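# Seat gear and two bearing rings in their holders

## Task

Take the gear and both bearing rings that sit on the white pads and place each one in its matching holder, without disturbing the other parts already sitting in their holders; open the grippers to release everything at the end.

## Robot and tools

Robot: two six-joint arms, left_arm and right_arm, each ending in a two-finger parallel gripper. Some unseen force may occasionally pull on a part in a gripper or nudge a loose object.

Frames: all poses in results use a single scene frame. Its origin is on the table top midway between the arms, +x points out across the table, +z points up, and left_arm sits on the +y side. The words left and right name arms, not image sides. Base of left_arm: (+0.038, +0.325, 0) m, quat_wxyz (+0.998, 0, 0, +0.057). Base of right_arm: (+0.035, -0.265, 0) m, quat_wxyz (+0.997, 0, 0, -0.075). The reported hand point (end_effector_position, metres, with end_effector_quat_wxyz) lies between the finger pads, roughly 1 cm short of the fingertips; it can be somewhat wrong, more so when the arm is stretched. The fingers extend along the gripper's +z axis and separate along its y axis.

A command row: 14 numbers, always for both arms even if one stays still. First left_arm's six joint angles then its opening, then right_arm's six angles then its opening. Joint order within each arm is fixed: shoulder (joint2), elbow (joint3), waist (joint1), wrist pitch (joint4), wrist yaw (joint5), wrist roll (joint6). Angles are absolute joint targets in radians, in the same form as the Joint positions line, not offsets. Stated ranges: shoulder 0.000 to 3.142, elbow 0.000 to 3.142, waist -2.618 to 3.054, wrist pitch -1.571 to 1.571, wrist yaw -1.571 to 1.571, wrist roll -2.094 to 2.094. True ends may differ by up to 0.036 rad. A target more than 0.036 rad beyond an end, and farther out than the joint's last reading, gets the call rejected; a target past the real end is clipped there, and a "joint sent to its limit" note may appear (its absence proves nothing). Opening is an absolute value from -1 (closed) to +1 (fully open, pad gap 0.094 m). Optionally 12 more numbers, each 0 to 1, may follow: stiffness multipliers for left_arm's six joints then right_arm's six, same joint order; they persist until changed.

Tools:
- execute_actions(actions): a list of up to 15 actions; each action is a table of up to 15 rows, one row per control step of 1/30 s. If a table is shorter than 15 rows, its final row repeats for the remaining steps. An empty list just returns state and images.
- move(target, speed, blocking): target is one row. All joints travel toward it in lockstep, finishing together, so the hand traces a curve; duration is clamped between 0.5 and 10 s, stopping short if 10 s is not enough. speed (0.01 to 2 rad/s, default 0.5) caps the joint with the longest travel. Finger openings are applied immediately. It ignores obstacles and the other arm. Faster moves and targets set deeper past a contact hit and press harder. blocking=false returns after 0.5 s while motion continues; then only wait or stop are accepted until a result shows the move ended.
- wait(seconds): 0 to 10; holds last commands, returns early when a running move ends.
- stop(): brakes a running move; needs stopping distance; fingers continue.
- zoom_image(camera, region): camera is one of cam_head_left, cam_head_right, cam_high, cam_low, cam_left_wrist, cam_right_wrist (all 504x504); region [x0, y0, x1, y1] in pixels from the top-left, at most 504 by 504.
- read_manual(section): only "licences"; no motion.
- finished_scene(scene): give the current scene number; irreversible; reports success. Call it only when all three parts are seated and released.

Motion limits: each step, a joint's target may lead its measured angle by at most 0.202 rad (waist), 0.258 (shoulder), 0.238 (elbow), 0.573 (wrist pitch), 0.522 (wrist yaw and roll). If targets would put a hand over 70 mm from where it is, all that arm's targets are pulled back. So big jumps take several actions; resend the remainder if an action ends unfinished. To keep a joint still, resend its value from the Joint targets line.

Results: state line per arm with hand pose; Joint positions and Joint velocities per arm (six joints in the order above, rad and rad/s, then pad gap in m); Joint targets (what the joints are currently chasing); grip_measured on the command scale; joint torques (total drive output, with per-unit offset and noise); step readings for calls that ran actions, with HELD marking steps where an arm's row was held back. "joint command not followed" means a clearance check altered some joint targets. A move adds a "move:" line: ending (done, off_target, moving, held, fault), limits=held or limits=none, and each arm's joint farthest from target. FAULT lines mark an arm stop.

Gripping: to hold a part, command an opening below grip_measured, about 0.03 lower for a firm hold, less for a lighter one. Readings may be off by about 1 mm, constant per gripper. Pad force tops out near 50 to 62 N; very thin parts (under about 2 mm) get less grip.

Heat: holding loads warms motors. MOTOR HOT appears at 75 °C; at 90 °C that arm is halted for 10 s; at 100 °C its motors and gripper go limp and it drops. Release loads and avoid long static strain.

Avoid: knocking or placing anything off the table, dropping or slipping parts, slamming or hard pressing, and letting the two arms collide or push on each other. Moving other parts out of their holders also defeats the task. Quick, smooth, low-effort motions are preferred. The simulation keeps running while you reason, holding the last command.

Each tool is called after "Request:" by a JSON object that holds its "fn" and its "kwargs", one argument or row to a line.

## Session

Request:
{"fn": "execute_actions", "kwargs": {
  "actions": []
}}

Scene clock: 0.00 s.
left_arm: end_effector_position=(+0.2744, +0.2826, +0.2009) grip_measured=+1.000 end_effector_quat_wxyz=(+0.456, +0.009, +0.888, -0.052) | right_arm: end_effector_position=(+0.2687, -0.1413, +0.2286) grip_measured=+1.000 end_effector_quat_wxyz=(+0.097, +0.643, +0.751, +0.112)
Joint names: [shoulder, elbow, waist, wrist pitch, wrist yaw, wrist roll]
Joint positions: left_arm=[ 0.582  0.67  -0.392 -0.71  -0.126 -0.193  0.094] | right_arm=[ 1.347  1.474  0.71  -1.423  0.117  1.96   0.094]
Joint velocities: left_arm=[-0.007 -0.017 -0.002  0.007 -0.007  0.007  0.   ] | right_arm=[ 0.002 -0.027 -0.002 -0.022 -0.007  0.007  0.   ]
Joint torques (N m, as the arm reports them, + toward a larger angle): no reading
Joint targets: left_arm=[0.577 0.681 -0.392 -0.705 -0.129 -0.191] | right_arm=[1.338 1.485 0.710 -1.425 0.125 1.959]
Joint stiffness scale: left_arm=[1. 1. 1. 1. 1. 1.] | right_arm=[1. 1. 1. 1. 1. 1.]

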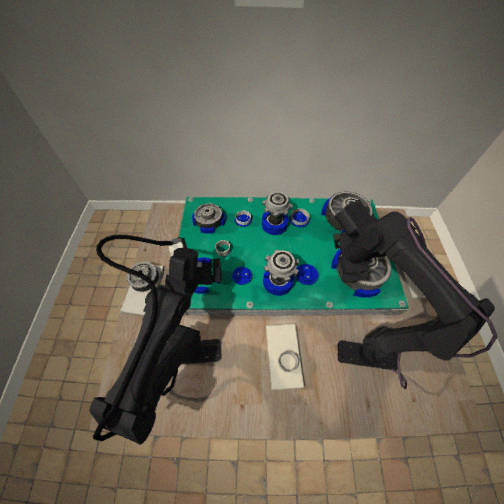

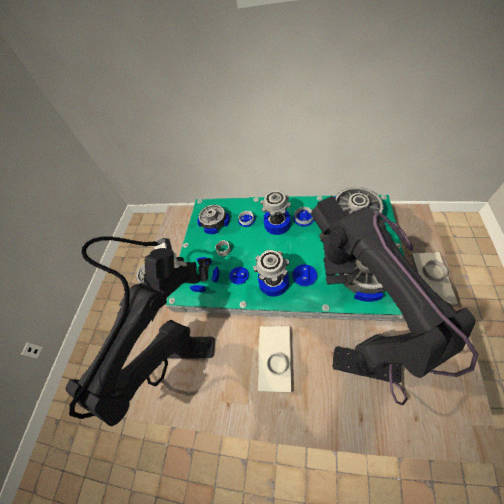

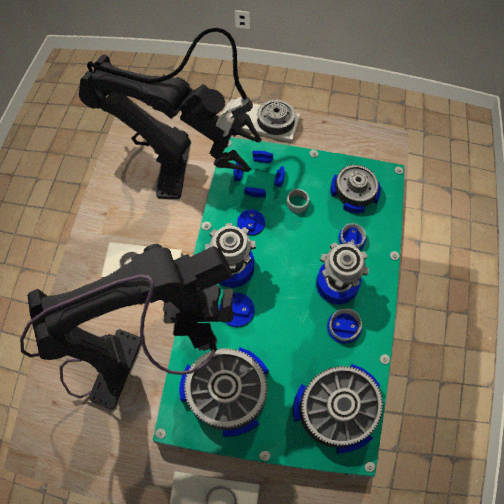

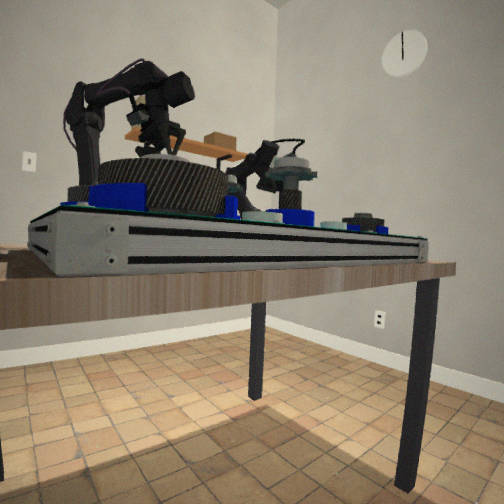

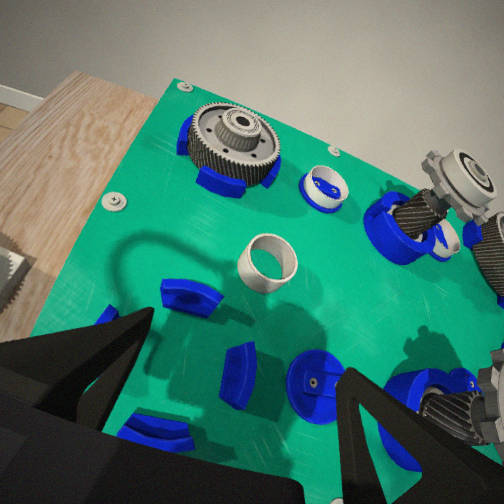

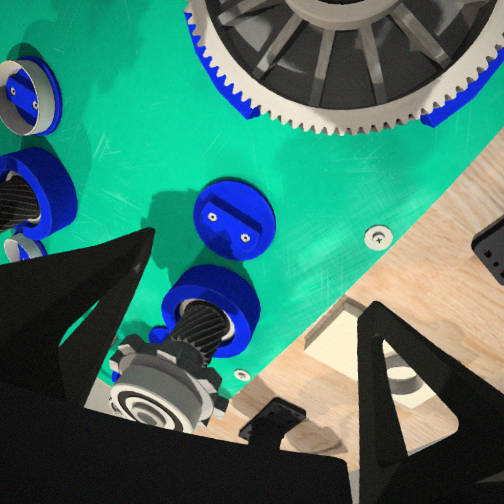

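Request:
{"fn": "move", "kwargs": {
  "target": [1.51,1.49,0.545,-1.53,0,0,1,1.70,1.72,-0.673,-1.55,0,0,1],
  "speed": 1.0
}}

Scene clock: 4.37 s.
left_arm: end_effector_position=(+0.2366, +0.4799, +0.1811) grip_measured=+1.000 end_effector_quat_wxyz=(+0.001, -0.325, +0.946, +0.004) | right_arm: end_effector_position=(+0.2417, -0.4884, +0.1906) grip_measured=+1.000 end_effector_quat_wxyz=(+0.010, +0.403, +0.915, -0.010)
Joint names: [shoulder, elbow, waist, wrist pitch, wrist yaw, wrist roll]
Joint positions: left_arm=[ 1.506  1.455  0.538 -1.516 -0.007 -0.009  0.094] | right_arm=[ 1.696  1.69  -0.672 -1.538  0.011  0.006  0.094]
Joint velocities: left_arm=[ 0.002 -0.017  0.022 -0.007 -0.007  0.007  0.   ] | right_arm=[-0.002 -0.027 -0.022  0.051 -0.051  0.066  0.   ]
Joint torques (N m, as the arm reports them, + toward a larger angle): left_arm=[-4.56  9.56  0.64  0.18  0.02  0.09] | right_arm=[-6.71  6.94 -0.07  0.03 -0.13 -0.09]
Joint targets: left_arm=[1.510 1.490 0.545 -1.530 -0.000 0.000] | right_arm=[1.700 1.720 -0.673 -1.550 -0.000 0.000]
Joint stiffness scale: left_arm=[1. 1. 1. 1. 1. 1.] | right_arm=[1. 1. 1. 1. 1. 1.]
move: off_target (left_arm, right_arm); limits=none; left_arm: farthest joint: the elbow, 0.035 radians from its target (0.820 radians at the start); right_arm: farthest joint: the elbow, 0.030 radians from its target (0.246 radians at the start)

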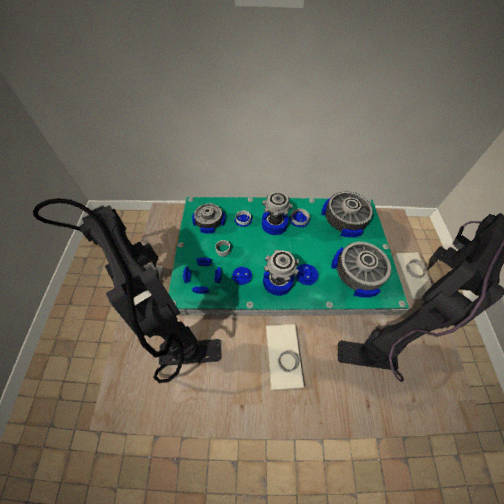

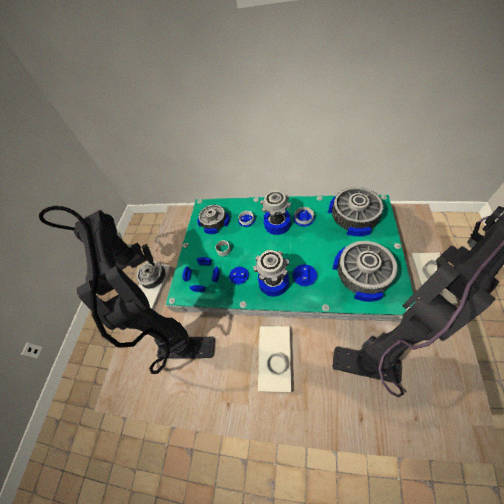

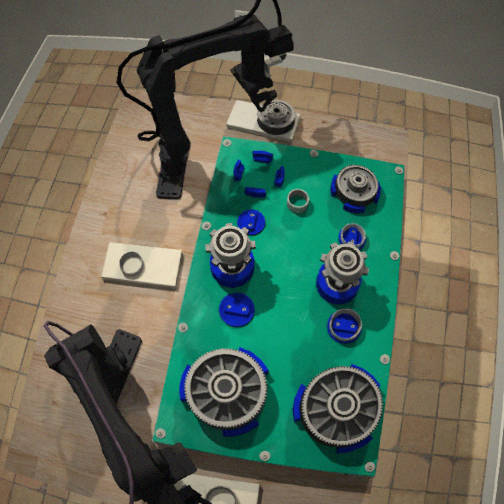

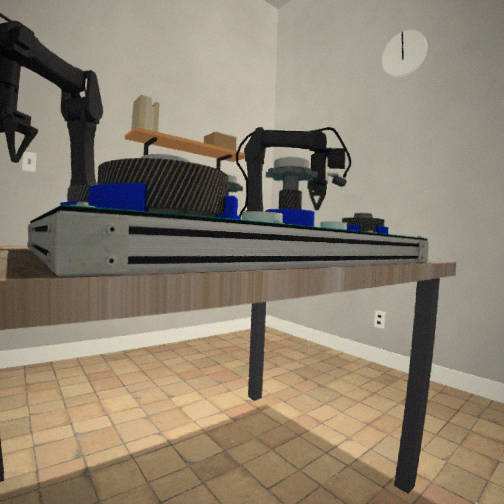

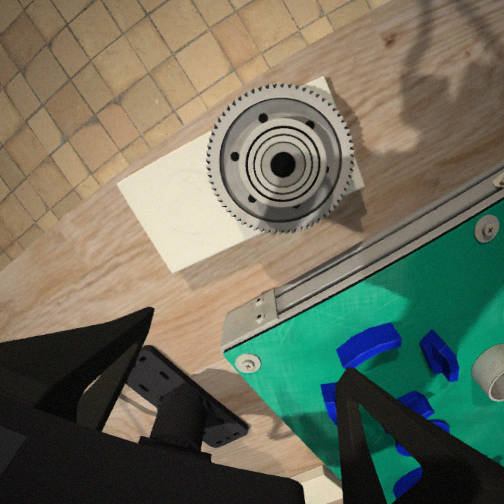

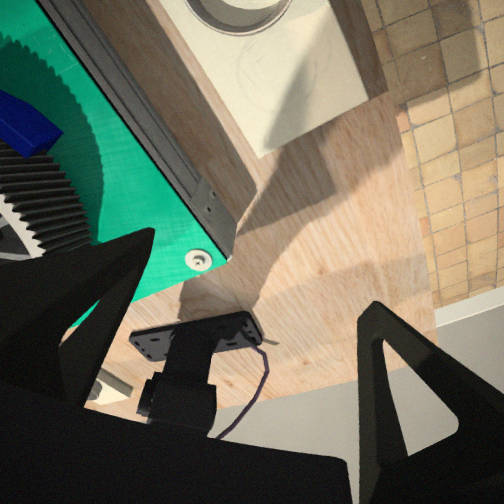

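Request:
{"fn": "zoom_image", "kwargs": {
  "camera": "cam_head_left",
  "region": [220,190,460,400]
}}

Region (220, 190, 460, 400) of cam_head_left's 504x504 image, scaled by 2.100, with more detail than that image has; it fills the top 441 rows of this view, and the rest is white.

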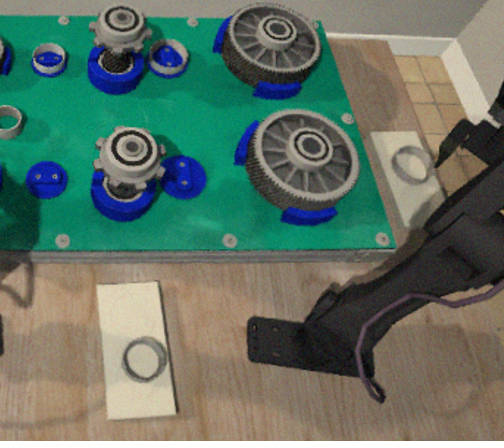

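Request:
{"fn": "move", "kwargs": {
  "target": [1.85,1.622,0.545,-1.297,0,0,0.7,1.874,1.66,-0.55,-1.343,0,0,1],
  "speed": 0.5
}}

Scene clock: 7.53 s.
left_arm: end_effector_position=(+0.3083, +0.5346, +0.1158) grip_measured=+0.701 end_effector_quat_wxyz=(-0.009, -0.325, +0.946, +0.000) | right_arm: end_effector_position=(+0.3015, -0.4926, +0.1282) grip_measured=+1.000 end_effector_quat_wxyz=(-0.003, +0.348, +0.937, -0.004)
Joint names: [shoulder, elbow, waist, wrist pitch, wrist yaw, wrist roll]
Joint positions: left_arm=[ 1.855  1.583  0.538 -1.316 -0.006 -0.009  0.08 ] | right_arm=[ 1.877  1.662 -0.555 -1.359  0.009  0.006  0.094]
Joint velocities: left_arm=[ 0.012  0.017  0.022  0.007 -0.007  0.037 -0.   ] | right_arm=[ 0.002  0.002 -0.007 -0.051 -0.037 -0.037  0.   ]
Joint torques (N m, as the arm reports them, + toward a larger angle): left_arm=[-7.85 10.07  0.64  0.55  0.02  0.07] | right_arm=[-9.14  4.95  0.48  0.26 -0.11 -0.08]
Joint targets: left_arm=[1.850 1.622 0.545 -1.297 0.000 -0.000] | right_arm=[1.874 1.660 -0.550 -1.343 0.000 -0.000]
Joint stiffness scale: left_arm=[1. 1. 1. 1. 1. 1.] | right_arm=[1. 1. 1. 1. 1. 1.]
move: off_target (left_arm); limits=none; left_arm: farthest joint: the elbow, 0.039 radians from its target (0.167 radians at the start); right_arm: farthest joint: the wrist pitch, 0.016 radians from its target (0.195 radians at the start)

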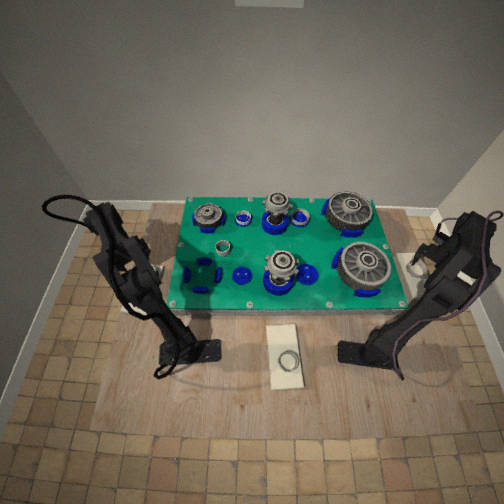

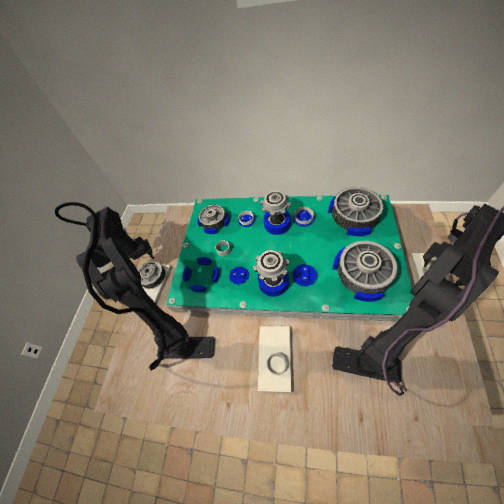

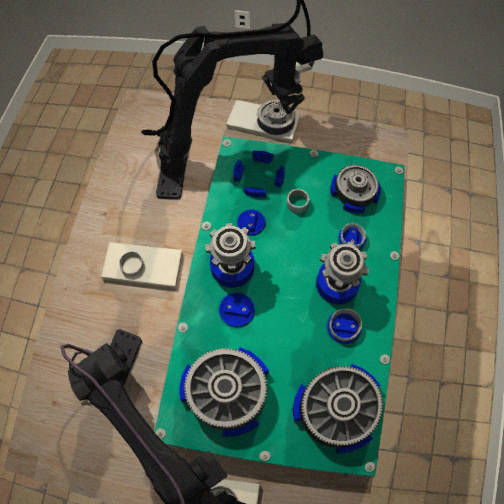

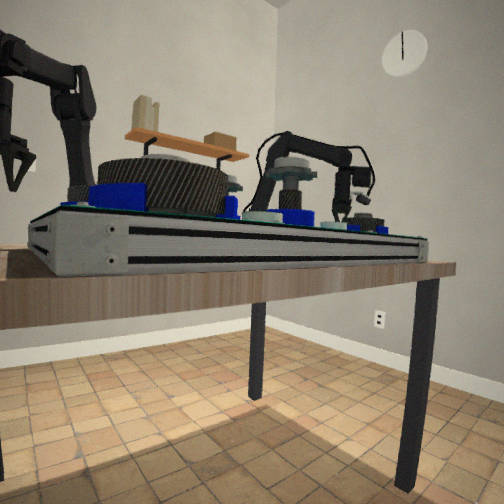

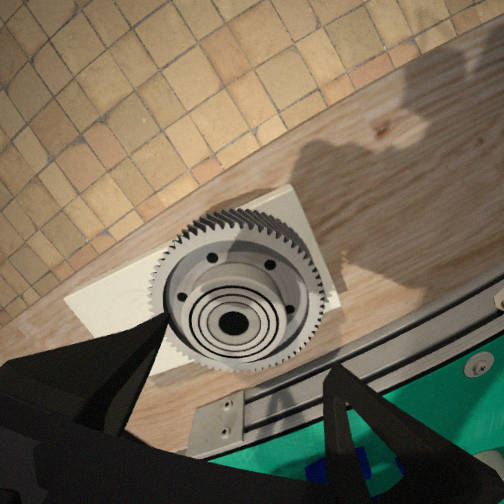

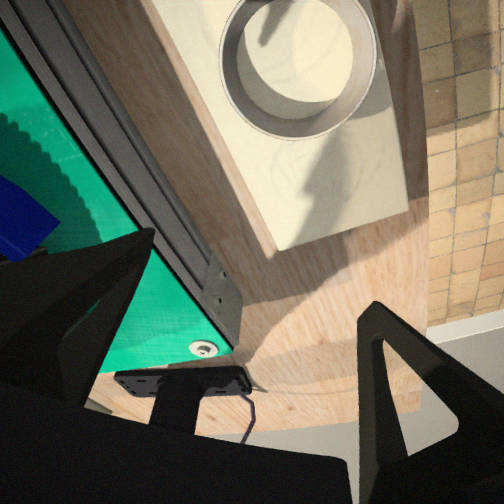

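Request:
{"fn": "move", "kwargs": {
  "target": [1.812,1.465,0.578,-1.193,0,0,0.8,2.23,2.027,-0.615,-1.318,0,0,-0.2],
  "speed": 0.5
}}

Scene clock: 10.70 s.
left_arm: end_effector_position=(+0.3002, +0.5418, +0.0941) grip_measured=+0.798 end_effector_quat_wxyz=(-0.002, -0.340, +0.941, +0.002) | right_arm: end_effector_position=(+0.3501, -0.5641, +0.0767) grip_measured=-0.198 end_effector_quat_wxyz=(-0.002, +0.373, +0.928, -0.004)
Joint names: [shoulder, elbow, waist, wrist pitch, wrist yaw, wrist roll]
Joint positions: left_arm=[ 1.841  1.479  0.569 -1.213 -0.006 -0.009  0.084] | right_arm=[ 2.237  1.993 -0.608 -1.328  0.009  0.006  0.038]
Joint velocities: left_arm=[ 0.007  0.007 -0.007  0.066 -0.037  0.007 -0.001] | right_arm=[-0.007 -0.002 -0.027 -0.081  0.051 -0.007 -0.   ]
Joint torques (N m, as the arm reports them, + toward a larger angle): left_arm=[-9.62  5.18  0.68  0.58  0.03  0.06] | right_arm=[-12.35   7.24  -0.56   0.23  -0.11  -0.08]
Joint targets: left_arm=[1.812 1.465 0.578 -1.193 0.000 -0.000] | right_arm=[2.230 2.027 -0.615 -1.318 0.000 -0.000]
Joint stiffness scale: left_arm=[1. 1. 1. 1. 1. 1.] | right_arm=[1. 1. 1. 1. 1. 1.]
move: off_target (left_arm, right_arm); limits=none; left_arm: farthest joint: the shoulder, 0.029 radians from its target (0.043 radians at the start); right_arm: farthest joint: the elbow, 0.034 radians from its target (0.365 radians at the start)

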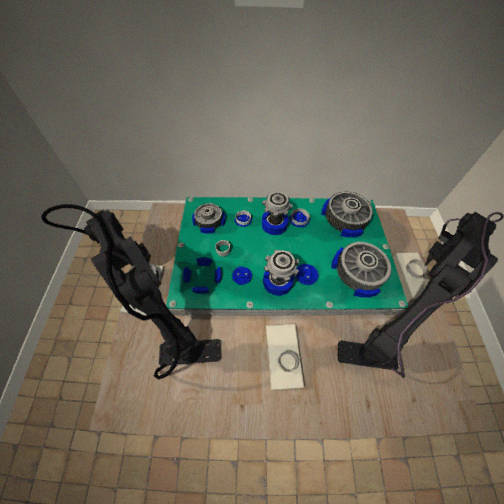

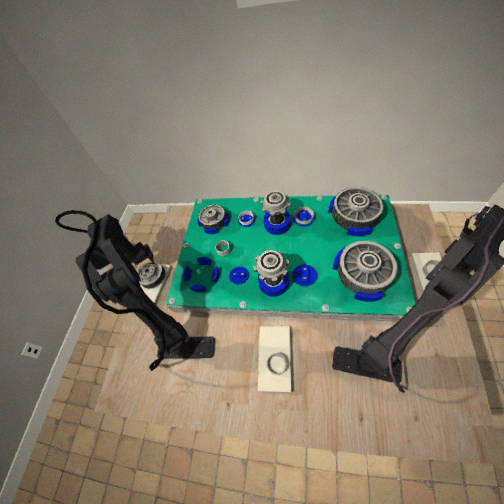

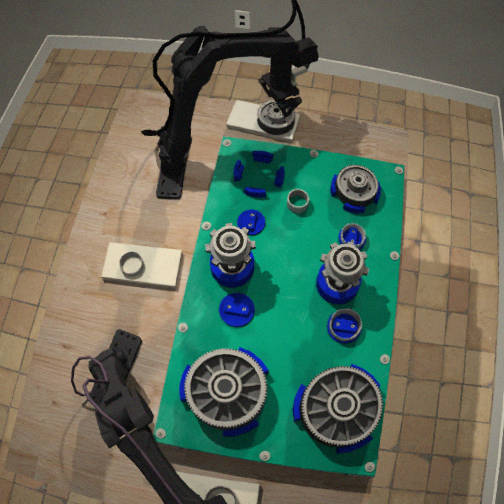

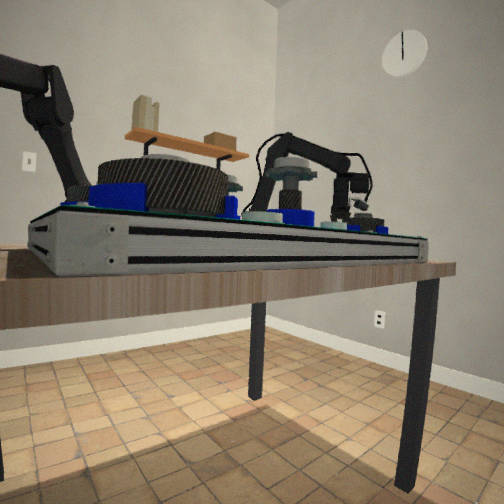

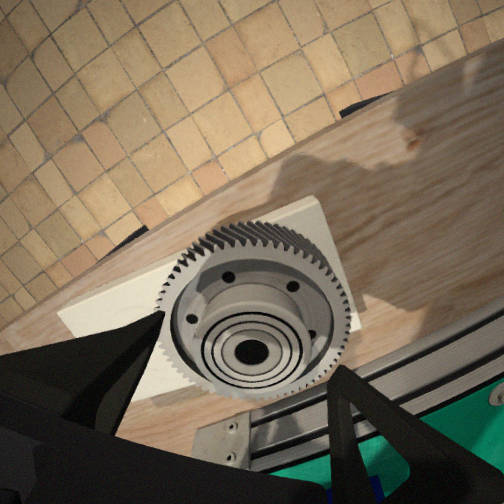

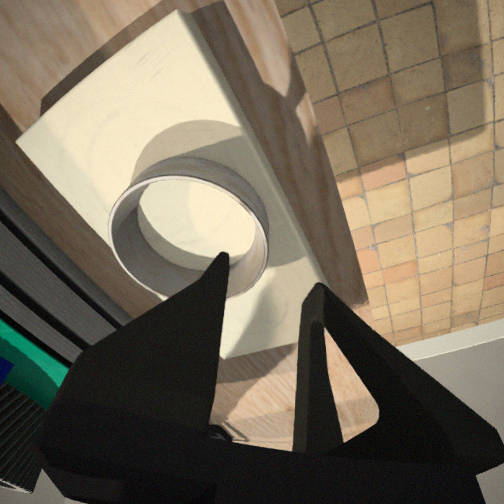

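Request:
{"fn": "move", "kwargs": {
  "target": [1.861,1.367,0.578,-1.074,0,0,0.8,2.168,1.805,-0.615,-1.16,0,0,-0.2],
  "speed": 0.3
}}

Scene clock: 13.10 s.
left_arm: end_effector_position=(+0.2985, +0.5405, +0.0691) grip_measured=+0.798 end_effector_quat_wxyz=(-0.004, -0.339, +0.941, +0.002) | right_arm: end_effector_position=(+0.3438, -0.5581, +0.0455) grip_measured=-0.198 end_effector_quat_wxyz=(+0.000, +0.373, +0.928, -0.005)
Joint names: [shoulder, elbow, waist, wrist pitch, wrist yaw, wrist roll]
Joint positions: left_arm=[ 1.853  1.394  0.569 -1.12  -0.006 -0.008  0.084] | right_arm=[ 2.203  1.812 -0.608 -1.176  0.009  0.006  0.038]
Joint velocities: left_arm=[-0.017  0.007 -0.022  0.037  0.022  0.007 -0.   ] | right_arm=[ 0.007 -0.017 -0.007 -0.022 -0.022  0.037 -0.   ]
Joint torques (N m, as the arm reports them, + toward a larger angle): left_arm=[-6.84  3.92  0.69  0.9   0.    0.08] | right_arm=[-14.45   4.57  -0.62   0.27  -0.13  -0.09]
Joint targets: left_arm=[1.861 1.367 0.578 -1.074 -0.000 0.000] | right_arm=[2.168 1.805 -0.615 -1.160 -0.000 0.000]
Joint stiffness scale: left_arm=[1. 1. 1. 1. 1. 1.] | right_arm=[1. 1. 1. 1. 1. 1.]
move: off_target (left_arm, right_arm); limits=none; left_arm: farthest joint: the wrist pitch, 0.046 radians from its target (0.138 radians at the start); right_arm: farthest joint: the shoulder, 0.035 radians from its target (0.069 radians at the start)

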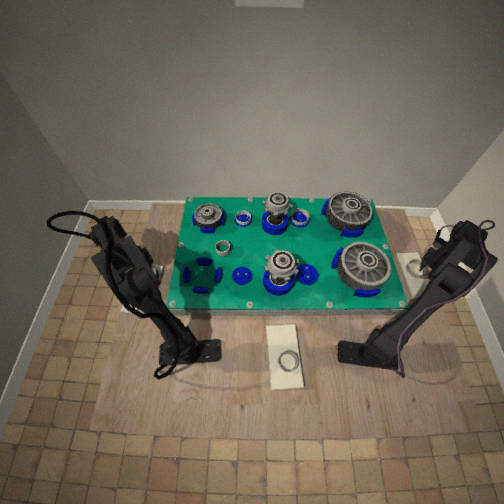

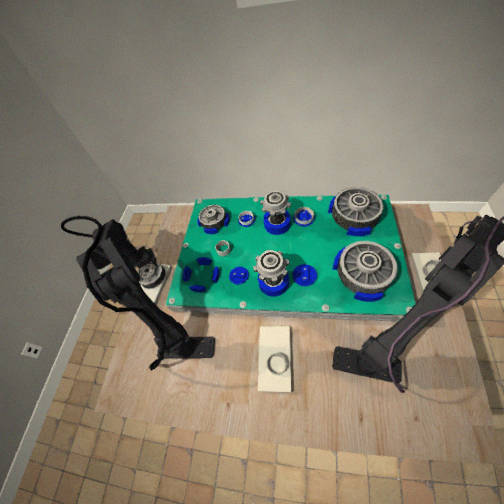

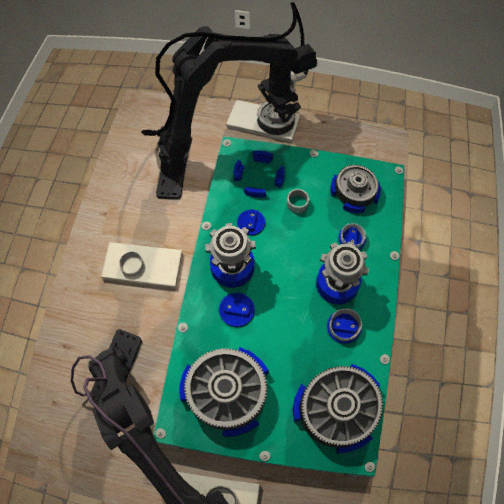

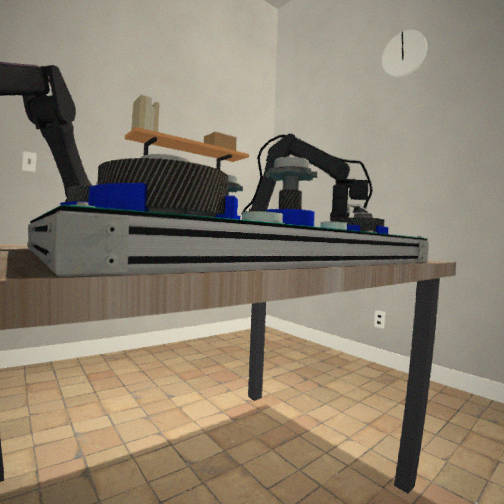

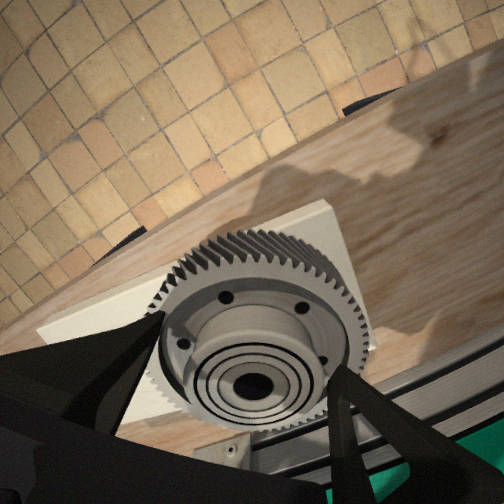

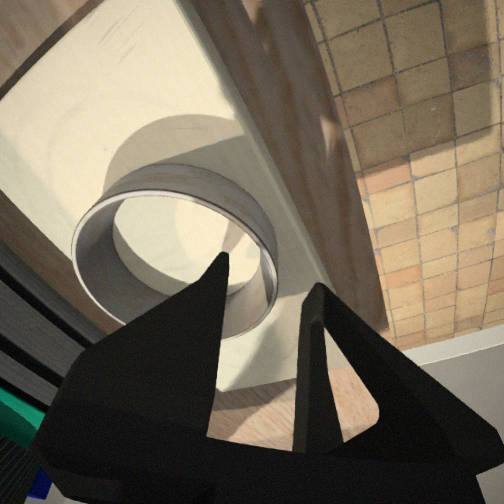

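Request:
{"fn": "execute_actions", "kwargs": {
  "actions": [
    [[1.855,1.41,0.578,-1.11,0,0,0.8,2.168,1.805,-0.615,-1.16,0,0,-0.4],[1.855,1.43,0.578,-1.12,0,0,0.75,2.168,1.805,-0.615,-1.16,0,0,-0.5],[1.855,1.43,0.578,-1.12,0,0,0.7,2.168,1.805,-0.615,-1.16,0,0,-0.6],[1.855,1.43,0.578,-1.12,0,0,0.6,2.168,1.805,-0.615,-1.16,0,0,-0.7],[1.855,1.43,0.578,-1.12,0,0,0.5,2.168,1.805,-0.615,-1.16,0,0,-0.75],[1.855,1.43,0.578,-1.12,0,0,0.45,2.168,1.805,-0.615,-1.16,0,0,-0.8],[1.855,1.43,0.578,-1.12,0,0,0.45,2.168,1.805,-0.615,-1.16,0,0,-0.84],[1.855,1.43,0.578,-1.12,0,0,0.45,2.168,1.805,-0.615,-1.16,0,0,-0.87],[1.855,1.42,0.578,-1.11,0,0,0.45,2.168,1.805,-0.615,-1.16,0,0,-0.9],[1.857,1.41,0.578,-1.10,0,0,0.45,2.168,1.805,-0.615,-1.16,0,0,-0.92],[1.858,1.40,0.578,-1.09,0,0,0.45,2.168,1.805,-0.615,-1.16,0,0,-0.94],[1.859,1.39,0.578,-1.085,0,0,0.45,2.168,1.805,-0.615,-1.16,0,0,-0.965],[1.86,1.38,0.578,-1.08,0,0,0.45,2.168,1.805,-0.615,-1.16,0,0,-0.965],[1.861,1.37,0.578,-1.075,0,0,0.45,2.168,1.805,-0.615,-1.16,0,0,-0.965]],
    [[1.861,1.367,0.578,-1.074,0,0,0.45,2.168,1.805,-0.615,-1.16,0,0,-0.965]]
  ]
}}

Scene clock: 15.13 s.
left_arm: end_effector_position=(+0.3003, +0.5417, +0.0658) grip_measured=+0.452 end_effector_quat_wxyz=(+0.002, -0.340, +0.940, +0.002) | right_arm: end_effector_position=(+0.3461, -0.5582, +0.0479) grip_measured=-0.925 end_effector_quat_wxyz=(+0.007, +0.372, +0.928, -0.003)
Joint names: [shoulder, elbow, waist, wrist pitch, wrist yaw, wrist roll]
Joint positions: left_arm=[ 1.853  1.381  0.571 -1.095 -0.002 -0.008  0.068] | right_arm=[ 2.197  1.812 -0.608 -1.171  0.001  0.004  0.004]
Joint velocities: left_arm=[-0.002 -0.007 -0.007 -0.095 -0.037 -0.051  0.   ] | right_arm=[ 0.002 -0.007  0.022 -0.037  0.066 -0.037 -0.   ]
Joint torques (N m, as the arm reports them, + toward a larger angle): left_arm=[-6.91  5.1   0.59  0.62 -0.01  0.07] | right_arm=[-13.91   4.53  -0.57   0.25  -0.05  -0.06]
Joint targets: left_arm=[1.861 1.367 0.578 -1.074 0.000 0.000] | right_arm=[2.168 1.805 -0.615 -1.160 -0.000 0.000]
Joint stiffness scale: left_arm=[1. 1. 1. 1. 1. 1.] | right_arm=[1. 1. 1. 1. 1. 1.]
Step readings (joint positions; steps 1 to 15: 1st action; 16 to 30: 2nd action):
0: left_arm=[1.853 1.394 0.569 -1.120 -0.006 -0.008] | right_arm=[2.203 1.812 -0.608 -1.176 0.009 0.006]
1: left_arm=[1.853 1.394 0.569 -1.120 -0.006 -0.008] | right_arm=[2.203 1.812 -0.608 -1.176 0.009 0.006]
2: left_arm=[1.853 1.394 0.569 -1.120 -0.007 -0.008] | right_arm=[2.203 1.812 -0.608 -1.176 0.009 0.006]
4: left_arm=[1.853 1.394 0.571 -1.120 -0.009 -0.008] | right_arm=[2.203 1.812 -0.608 -1.176 0.009 0.006]
8: left_arm=[1.853 1.394 0.571 -1.120 -0.003 -0.008] | right_arm=[2.203 1.812 -0.608 -1.176 0.009 0.005]
15: left_arm=[1.853 1.394 0.571 -1.107 -0.002 -0.008] | right_arm=[2.197 1.812 -0.608 -1.171 0.002 0.004]
16: left_arm=[1.853 1.392 0.571 -1.103 -0.002 -0.008] | right_arm=[2.197 1.812 -0.608 -1.171 0.001 0.004]
17: left_arm=[1.853 1.390 0.571 -1.100 -0.002 -0.008] | right_arm=[2.197 1.812 -0.608 -1.171 0.001 0.004]
19: left_arm=[1.853 1.384 0.571 -1.097 -0.002 -0.008] | right_arm=[2.197 1.812 -0.608 -1.171 0.001 0.004]
23: left_arm=[1.853 1.381 0.571 -1.096 -0.002 -0.008] | right_arm=[2.197 1.812 -0.608 -1.171 0.001 0.004]
30: Joint positions above

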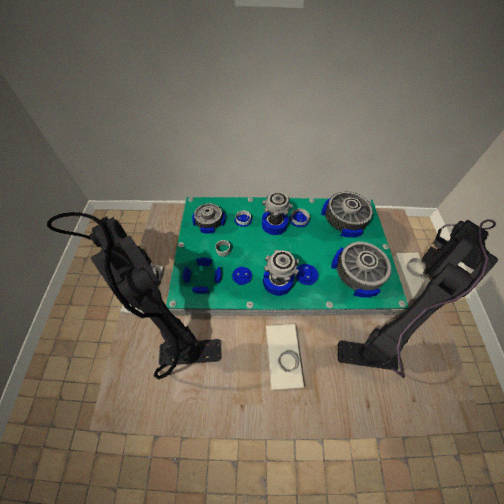

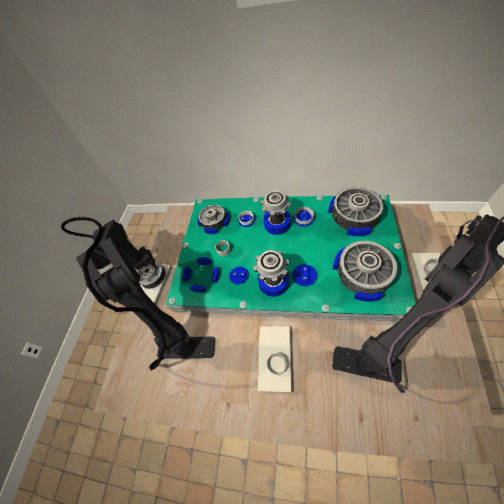

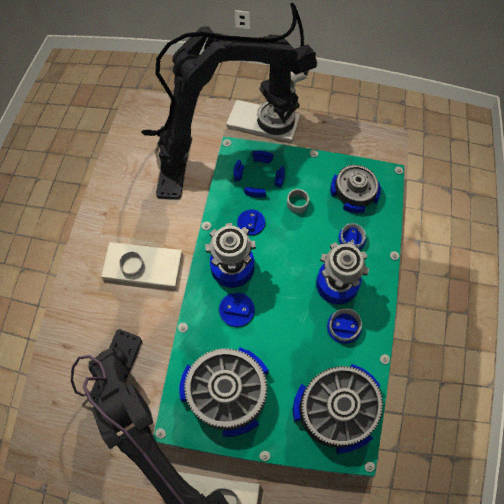

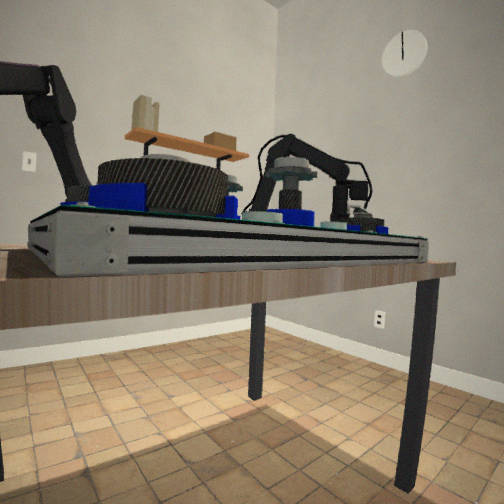

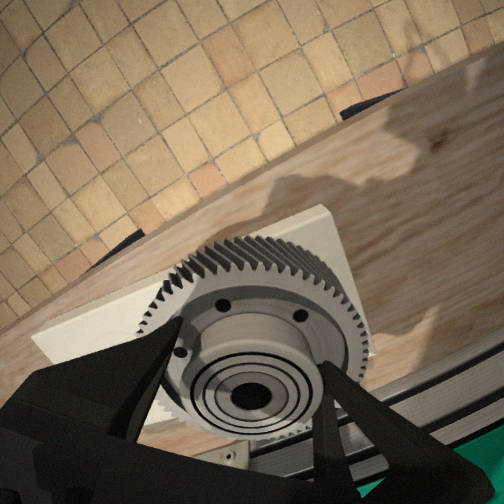

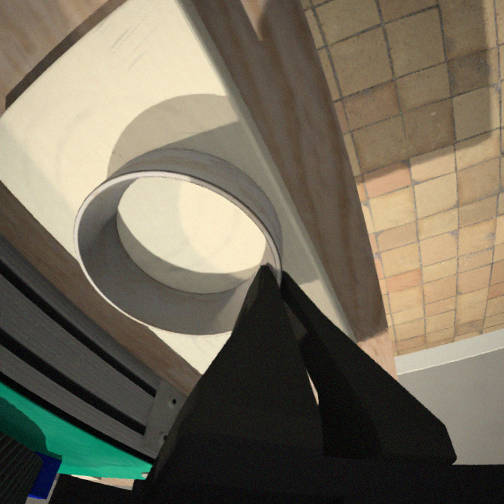

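Request:
{"fn": "execute_actions", "kwargs": {
  "actions": [
    [[1.861,1.367,0.578,-1.074,0,0,0.4,2.168,1.83,-0.615,-1.185,0,0,-0.965],[1.861,1.367,0.578,-1.074,0,0,0.36,2.167,1.85,-0.615,-1.205,0,0,-0.965],[1.861,1.367,0.578,-1.074,0,0,0.32,2.167,1.865,-0.615,-1.22,0,0,-0.965],[1.861,1.367,0.578,-1.074,0,0,0.29,2.166,1.88,-0.615,-1.235,0,0,-0.965],[1.861,1.367,0.578,-1.074,0,0,0.27,2.166,1.895,-0.615,-1.25,0,0,-0.965],[1.861,1.367,0.578,-1.074,0,0,0.25,2.165,1.91,-0.615,-1.265,0,0,-0.965],[1.861,1.367,0.578,-1.074,0,0,0.23,2.165,1.925,-0.615,-1.28,0,0,-0.965],[1.861,1.367,0.578,-1.074,0,0,0.21,2.164,1.94,-0.615,-1.295,0,0,-0.965],[1.861,1.367,0.578,-1.074,0,0,0.195,2.164,1.955,-0.615,-1.31,0,0,-0.965],[1.861,1.367,0.578,-1.074,0,0,0.195,2.163,1.97,-0.615,-1.325,0,0,-0.965],[1.861,1.367,0.578,-1.074,0,0,0.195,2.163,1.985,-0.615,-1.34,0,0,-0.965],[1.861,1.367,0.578,-1.074,0,0,0.195,2.162,2.0,-0.615,-1.355,0,0,-0.965],[1.861,1.367,0.578,-1.074,0,0,0.195,2.161,2.015,-0.615,-1.37,0,0,-0.965],[1.861,1.367,0.578,-1.074,0,0,0.195,2.16,2.03,-0.615,-1.385,0,0,-0.965],[1.861,1.367,0.578,-1.074,0,0,0.195,2.16,2.04,-0.615,-1.40,0,0,-0.965]]
  ]
}}

Scene clock: 17.13 s.
left_arm: end_effector_position=(+0.3027, +0.5391, +0.0655) grip_measured=+0.236 end_effector_quat_wxyz=(+0.005, -0.340, +0.940, -0.009) | right_arm: end_effector_position=(+0.3515, -0.5634, +0.0918) grip_measured=-0.927 end_effector_quat_wxyz=(+0.016, +0.372, +0.928, -0.007)
Joint names: [shoulder, elbow, waist, wrist pitch, wrist yaw, wrist roll]
Joint positions: left_arm=[ 1.854  1.381  0.572 -1.094  0.02  -0.007  0.058] | right_arm=[ 2.197  1.986 -0.608 -1.325  0.001  0.004  0.003]
Joint velocities: left_arm=[-0.012 -0.002 -0.012 -0.037  0.022  0.022  0.001] | right_arm=[-0.007  0.374  0.007 -0.359 -0.022  0.037 -0.001]
Joint torques (N m, as the arm reports them, + toward a larger angle): left_arm=[-6.98  5.12  0.55  0.59 -0.2   0.05] | right_arm=[-14.69   7.04  -0.59   0.02  -0.06  -0.07]
Joint targets: left_arm=[1.861 1.367 0.578 -1.074 0.000 -0.000] | right_arm=[2.160 2.040 -0.615 -1.400 -0.000 -0.000]
Joint stiffness scale: left_arm=[1. 1. 1. 1. 1. 1.] | right_arm=[1. 1. 1. 1. 1. 1.]
Step readings (joint positions):
0: left_arm=[1.853 1.381 0.571 -1.095 -0.002 -0.008] | right_arm=[2.197 1.812 -0.608 -1.171 0.001 0.004]
1: left_arm=[1.853 1.381 0.571 -1.095 0.001 -0.008] | right_arm=[2.197 1.812 -0.608 -1.171 0.001 0.004]
2: left_arm=[1.853 1.381 0.571 -1.094 0.005 -0.008] | right_arm=[2.197 1.814 -0.608 -1.174 0.001 0.004]
4: left_arm=[1.853 1.381 0.571 -1.094 0.014 -0.008] | right_arm=[2.197 1.826 -0.608 -1.189 0.001 0.004]
8: left_arm=[1.854 1.381 0.571 -1.094 0.018 -0.008] | right_arm=[2.197 1.878 -0.608 -1.234 0.001 0.004]
15: Joint positions above

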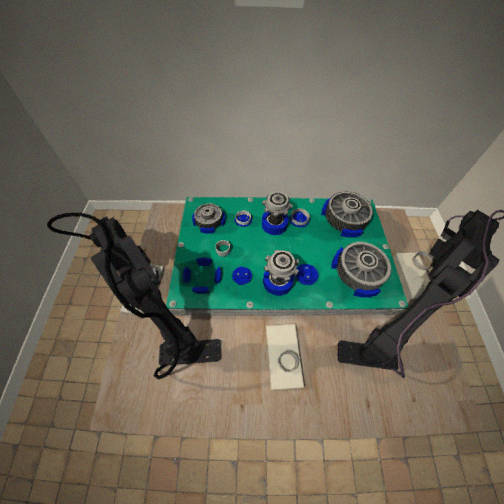

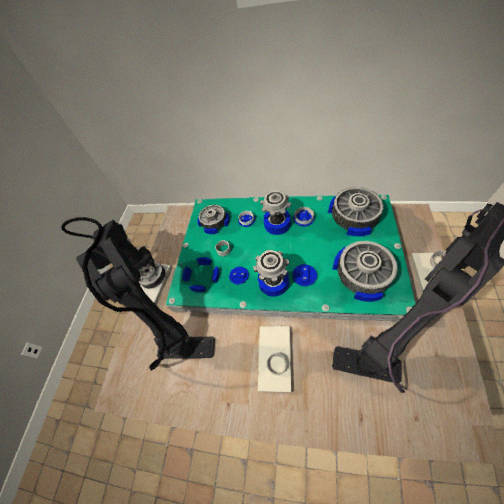

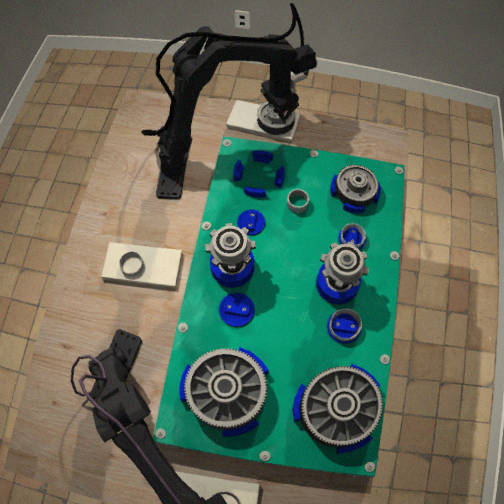

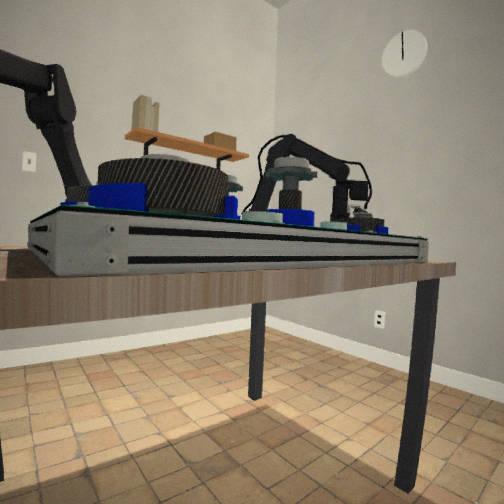

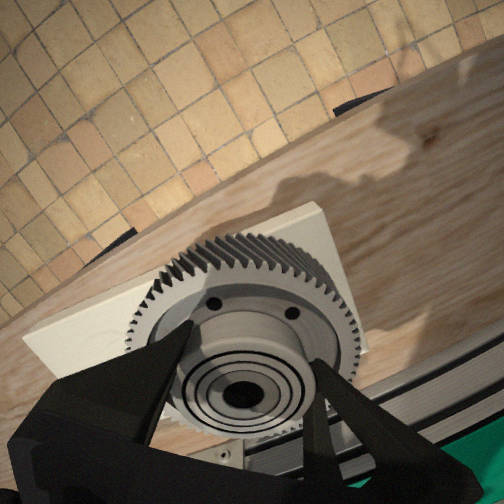

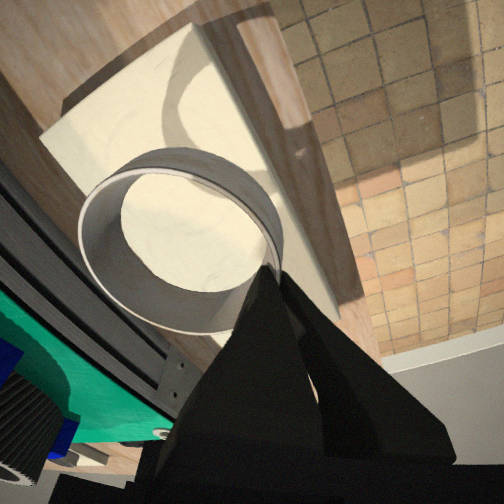

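Request:
{"fn": "move", "kwargs": {
  "target": [1.765,1.695,0.578,-1.35,0,0,0.195,1.82,1.99,-0.615,-1.55,0,0,-0.965],
  "speed": 0.35
}}

Scene clock: 19.10 s.
left_arm: end_effector_position=(+0.3069, +0.5463, +0.1237) grip_measured=+0.236 end_effector_quat_wxyz=(+0.005, -0.340, +0.940, -0.000) | right_arm: end_effector_position=(+0.3022, -0.5167, +0.2228) grip_measured=-0.927 end_effector_quat_wxyz=(+0.079, +0.371, +0.925, -0.032)
Joint names: [shoulder, elbow, waist, wrist pitch, wrist yaw, wrist roll]
Joint positions: left_arm=[ 1.854  1.614  0.572 -1.322  0.004 -0.007  0.058] | right_arm=[ 1.845  1.991 -0.608 -1.545  0.001  0.004  0.003]
Joint velocities: left_arm=[-0.002  0.007 -0.002 -0.022 -0.007  0.051 -0.   ] | right_arm=[-0.002  0.022  0.007  0.007 -0.022 -0.022 -0.001]
Joint torques (N m, as the arm reports them, + toward a larger angle): left_arm=[-14.3   13.91   0.56   0.04  -0.06   0.05] | right_arm=[-10.49   5.    -0.62   0.35  -0.05  -0.06]
Joint targets: left_arm=[1.765 1.695 0.578 -1.350 -0.000 0.000] | right_arm=[1.820 1.990 -0.615 -1.550 -0.000 -0.000]
Joint stiffness scale: left_arm=[1. 1. 1. 1. 1. 1.] | right_arm=[1. 1. 1. 1. 1. 1.]
move: off_target (left_arm, right_arm); limits=none; left_arm: farthest joint: the shoulder, 0.089 radians from its target (0.089 radians at the start); right_arm: farthest joint: the shoulder, 0.025 radians from its target (0.373 radians at the start)

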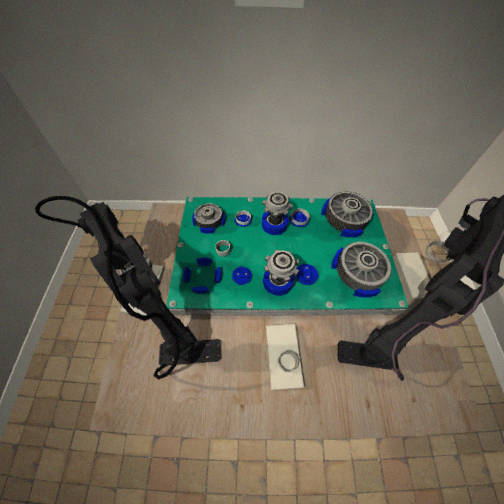

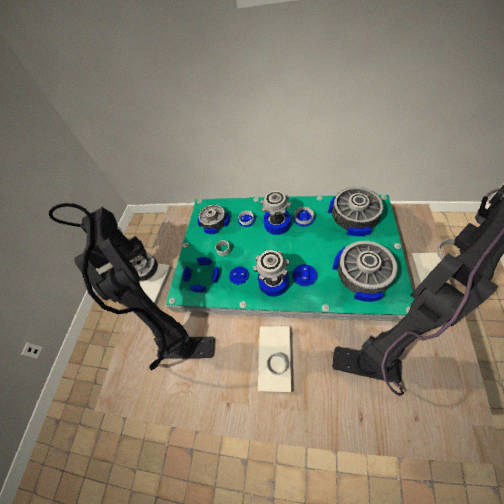

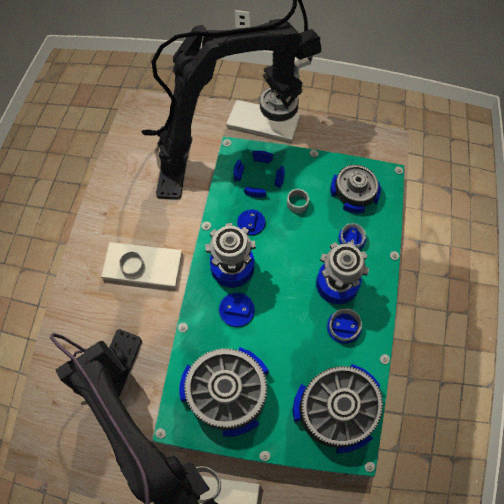

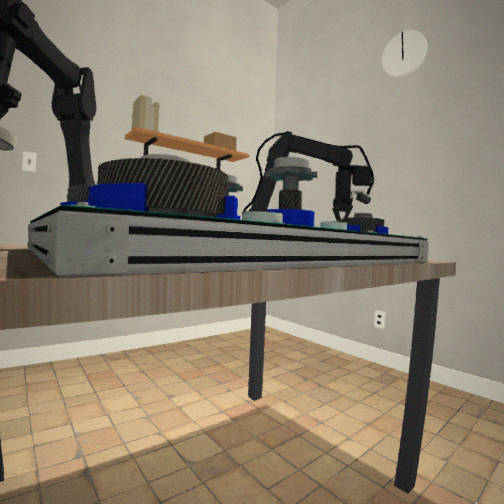

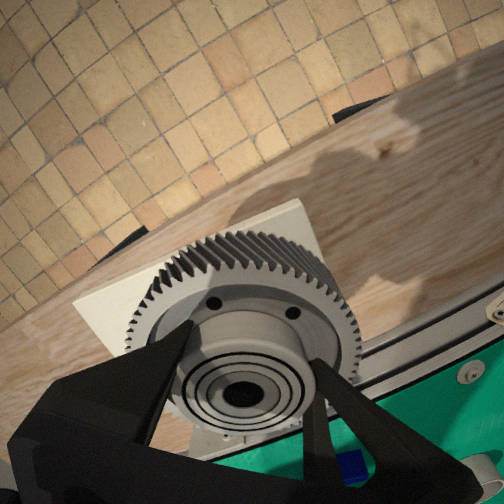

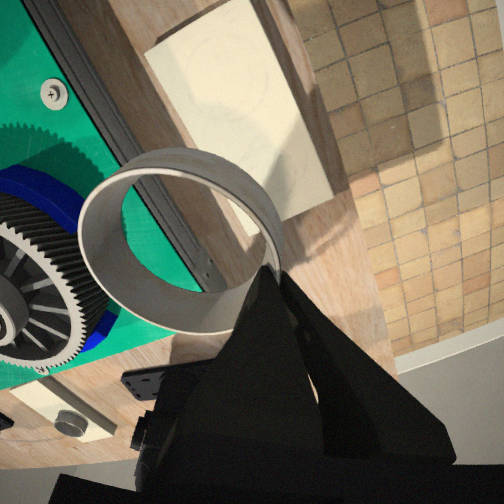

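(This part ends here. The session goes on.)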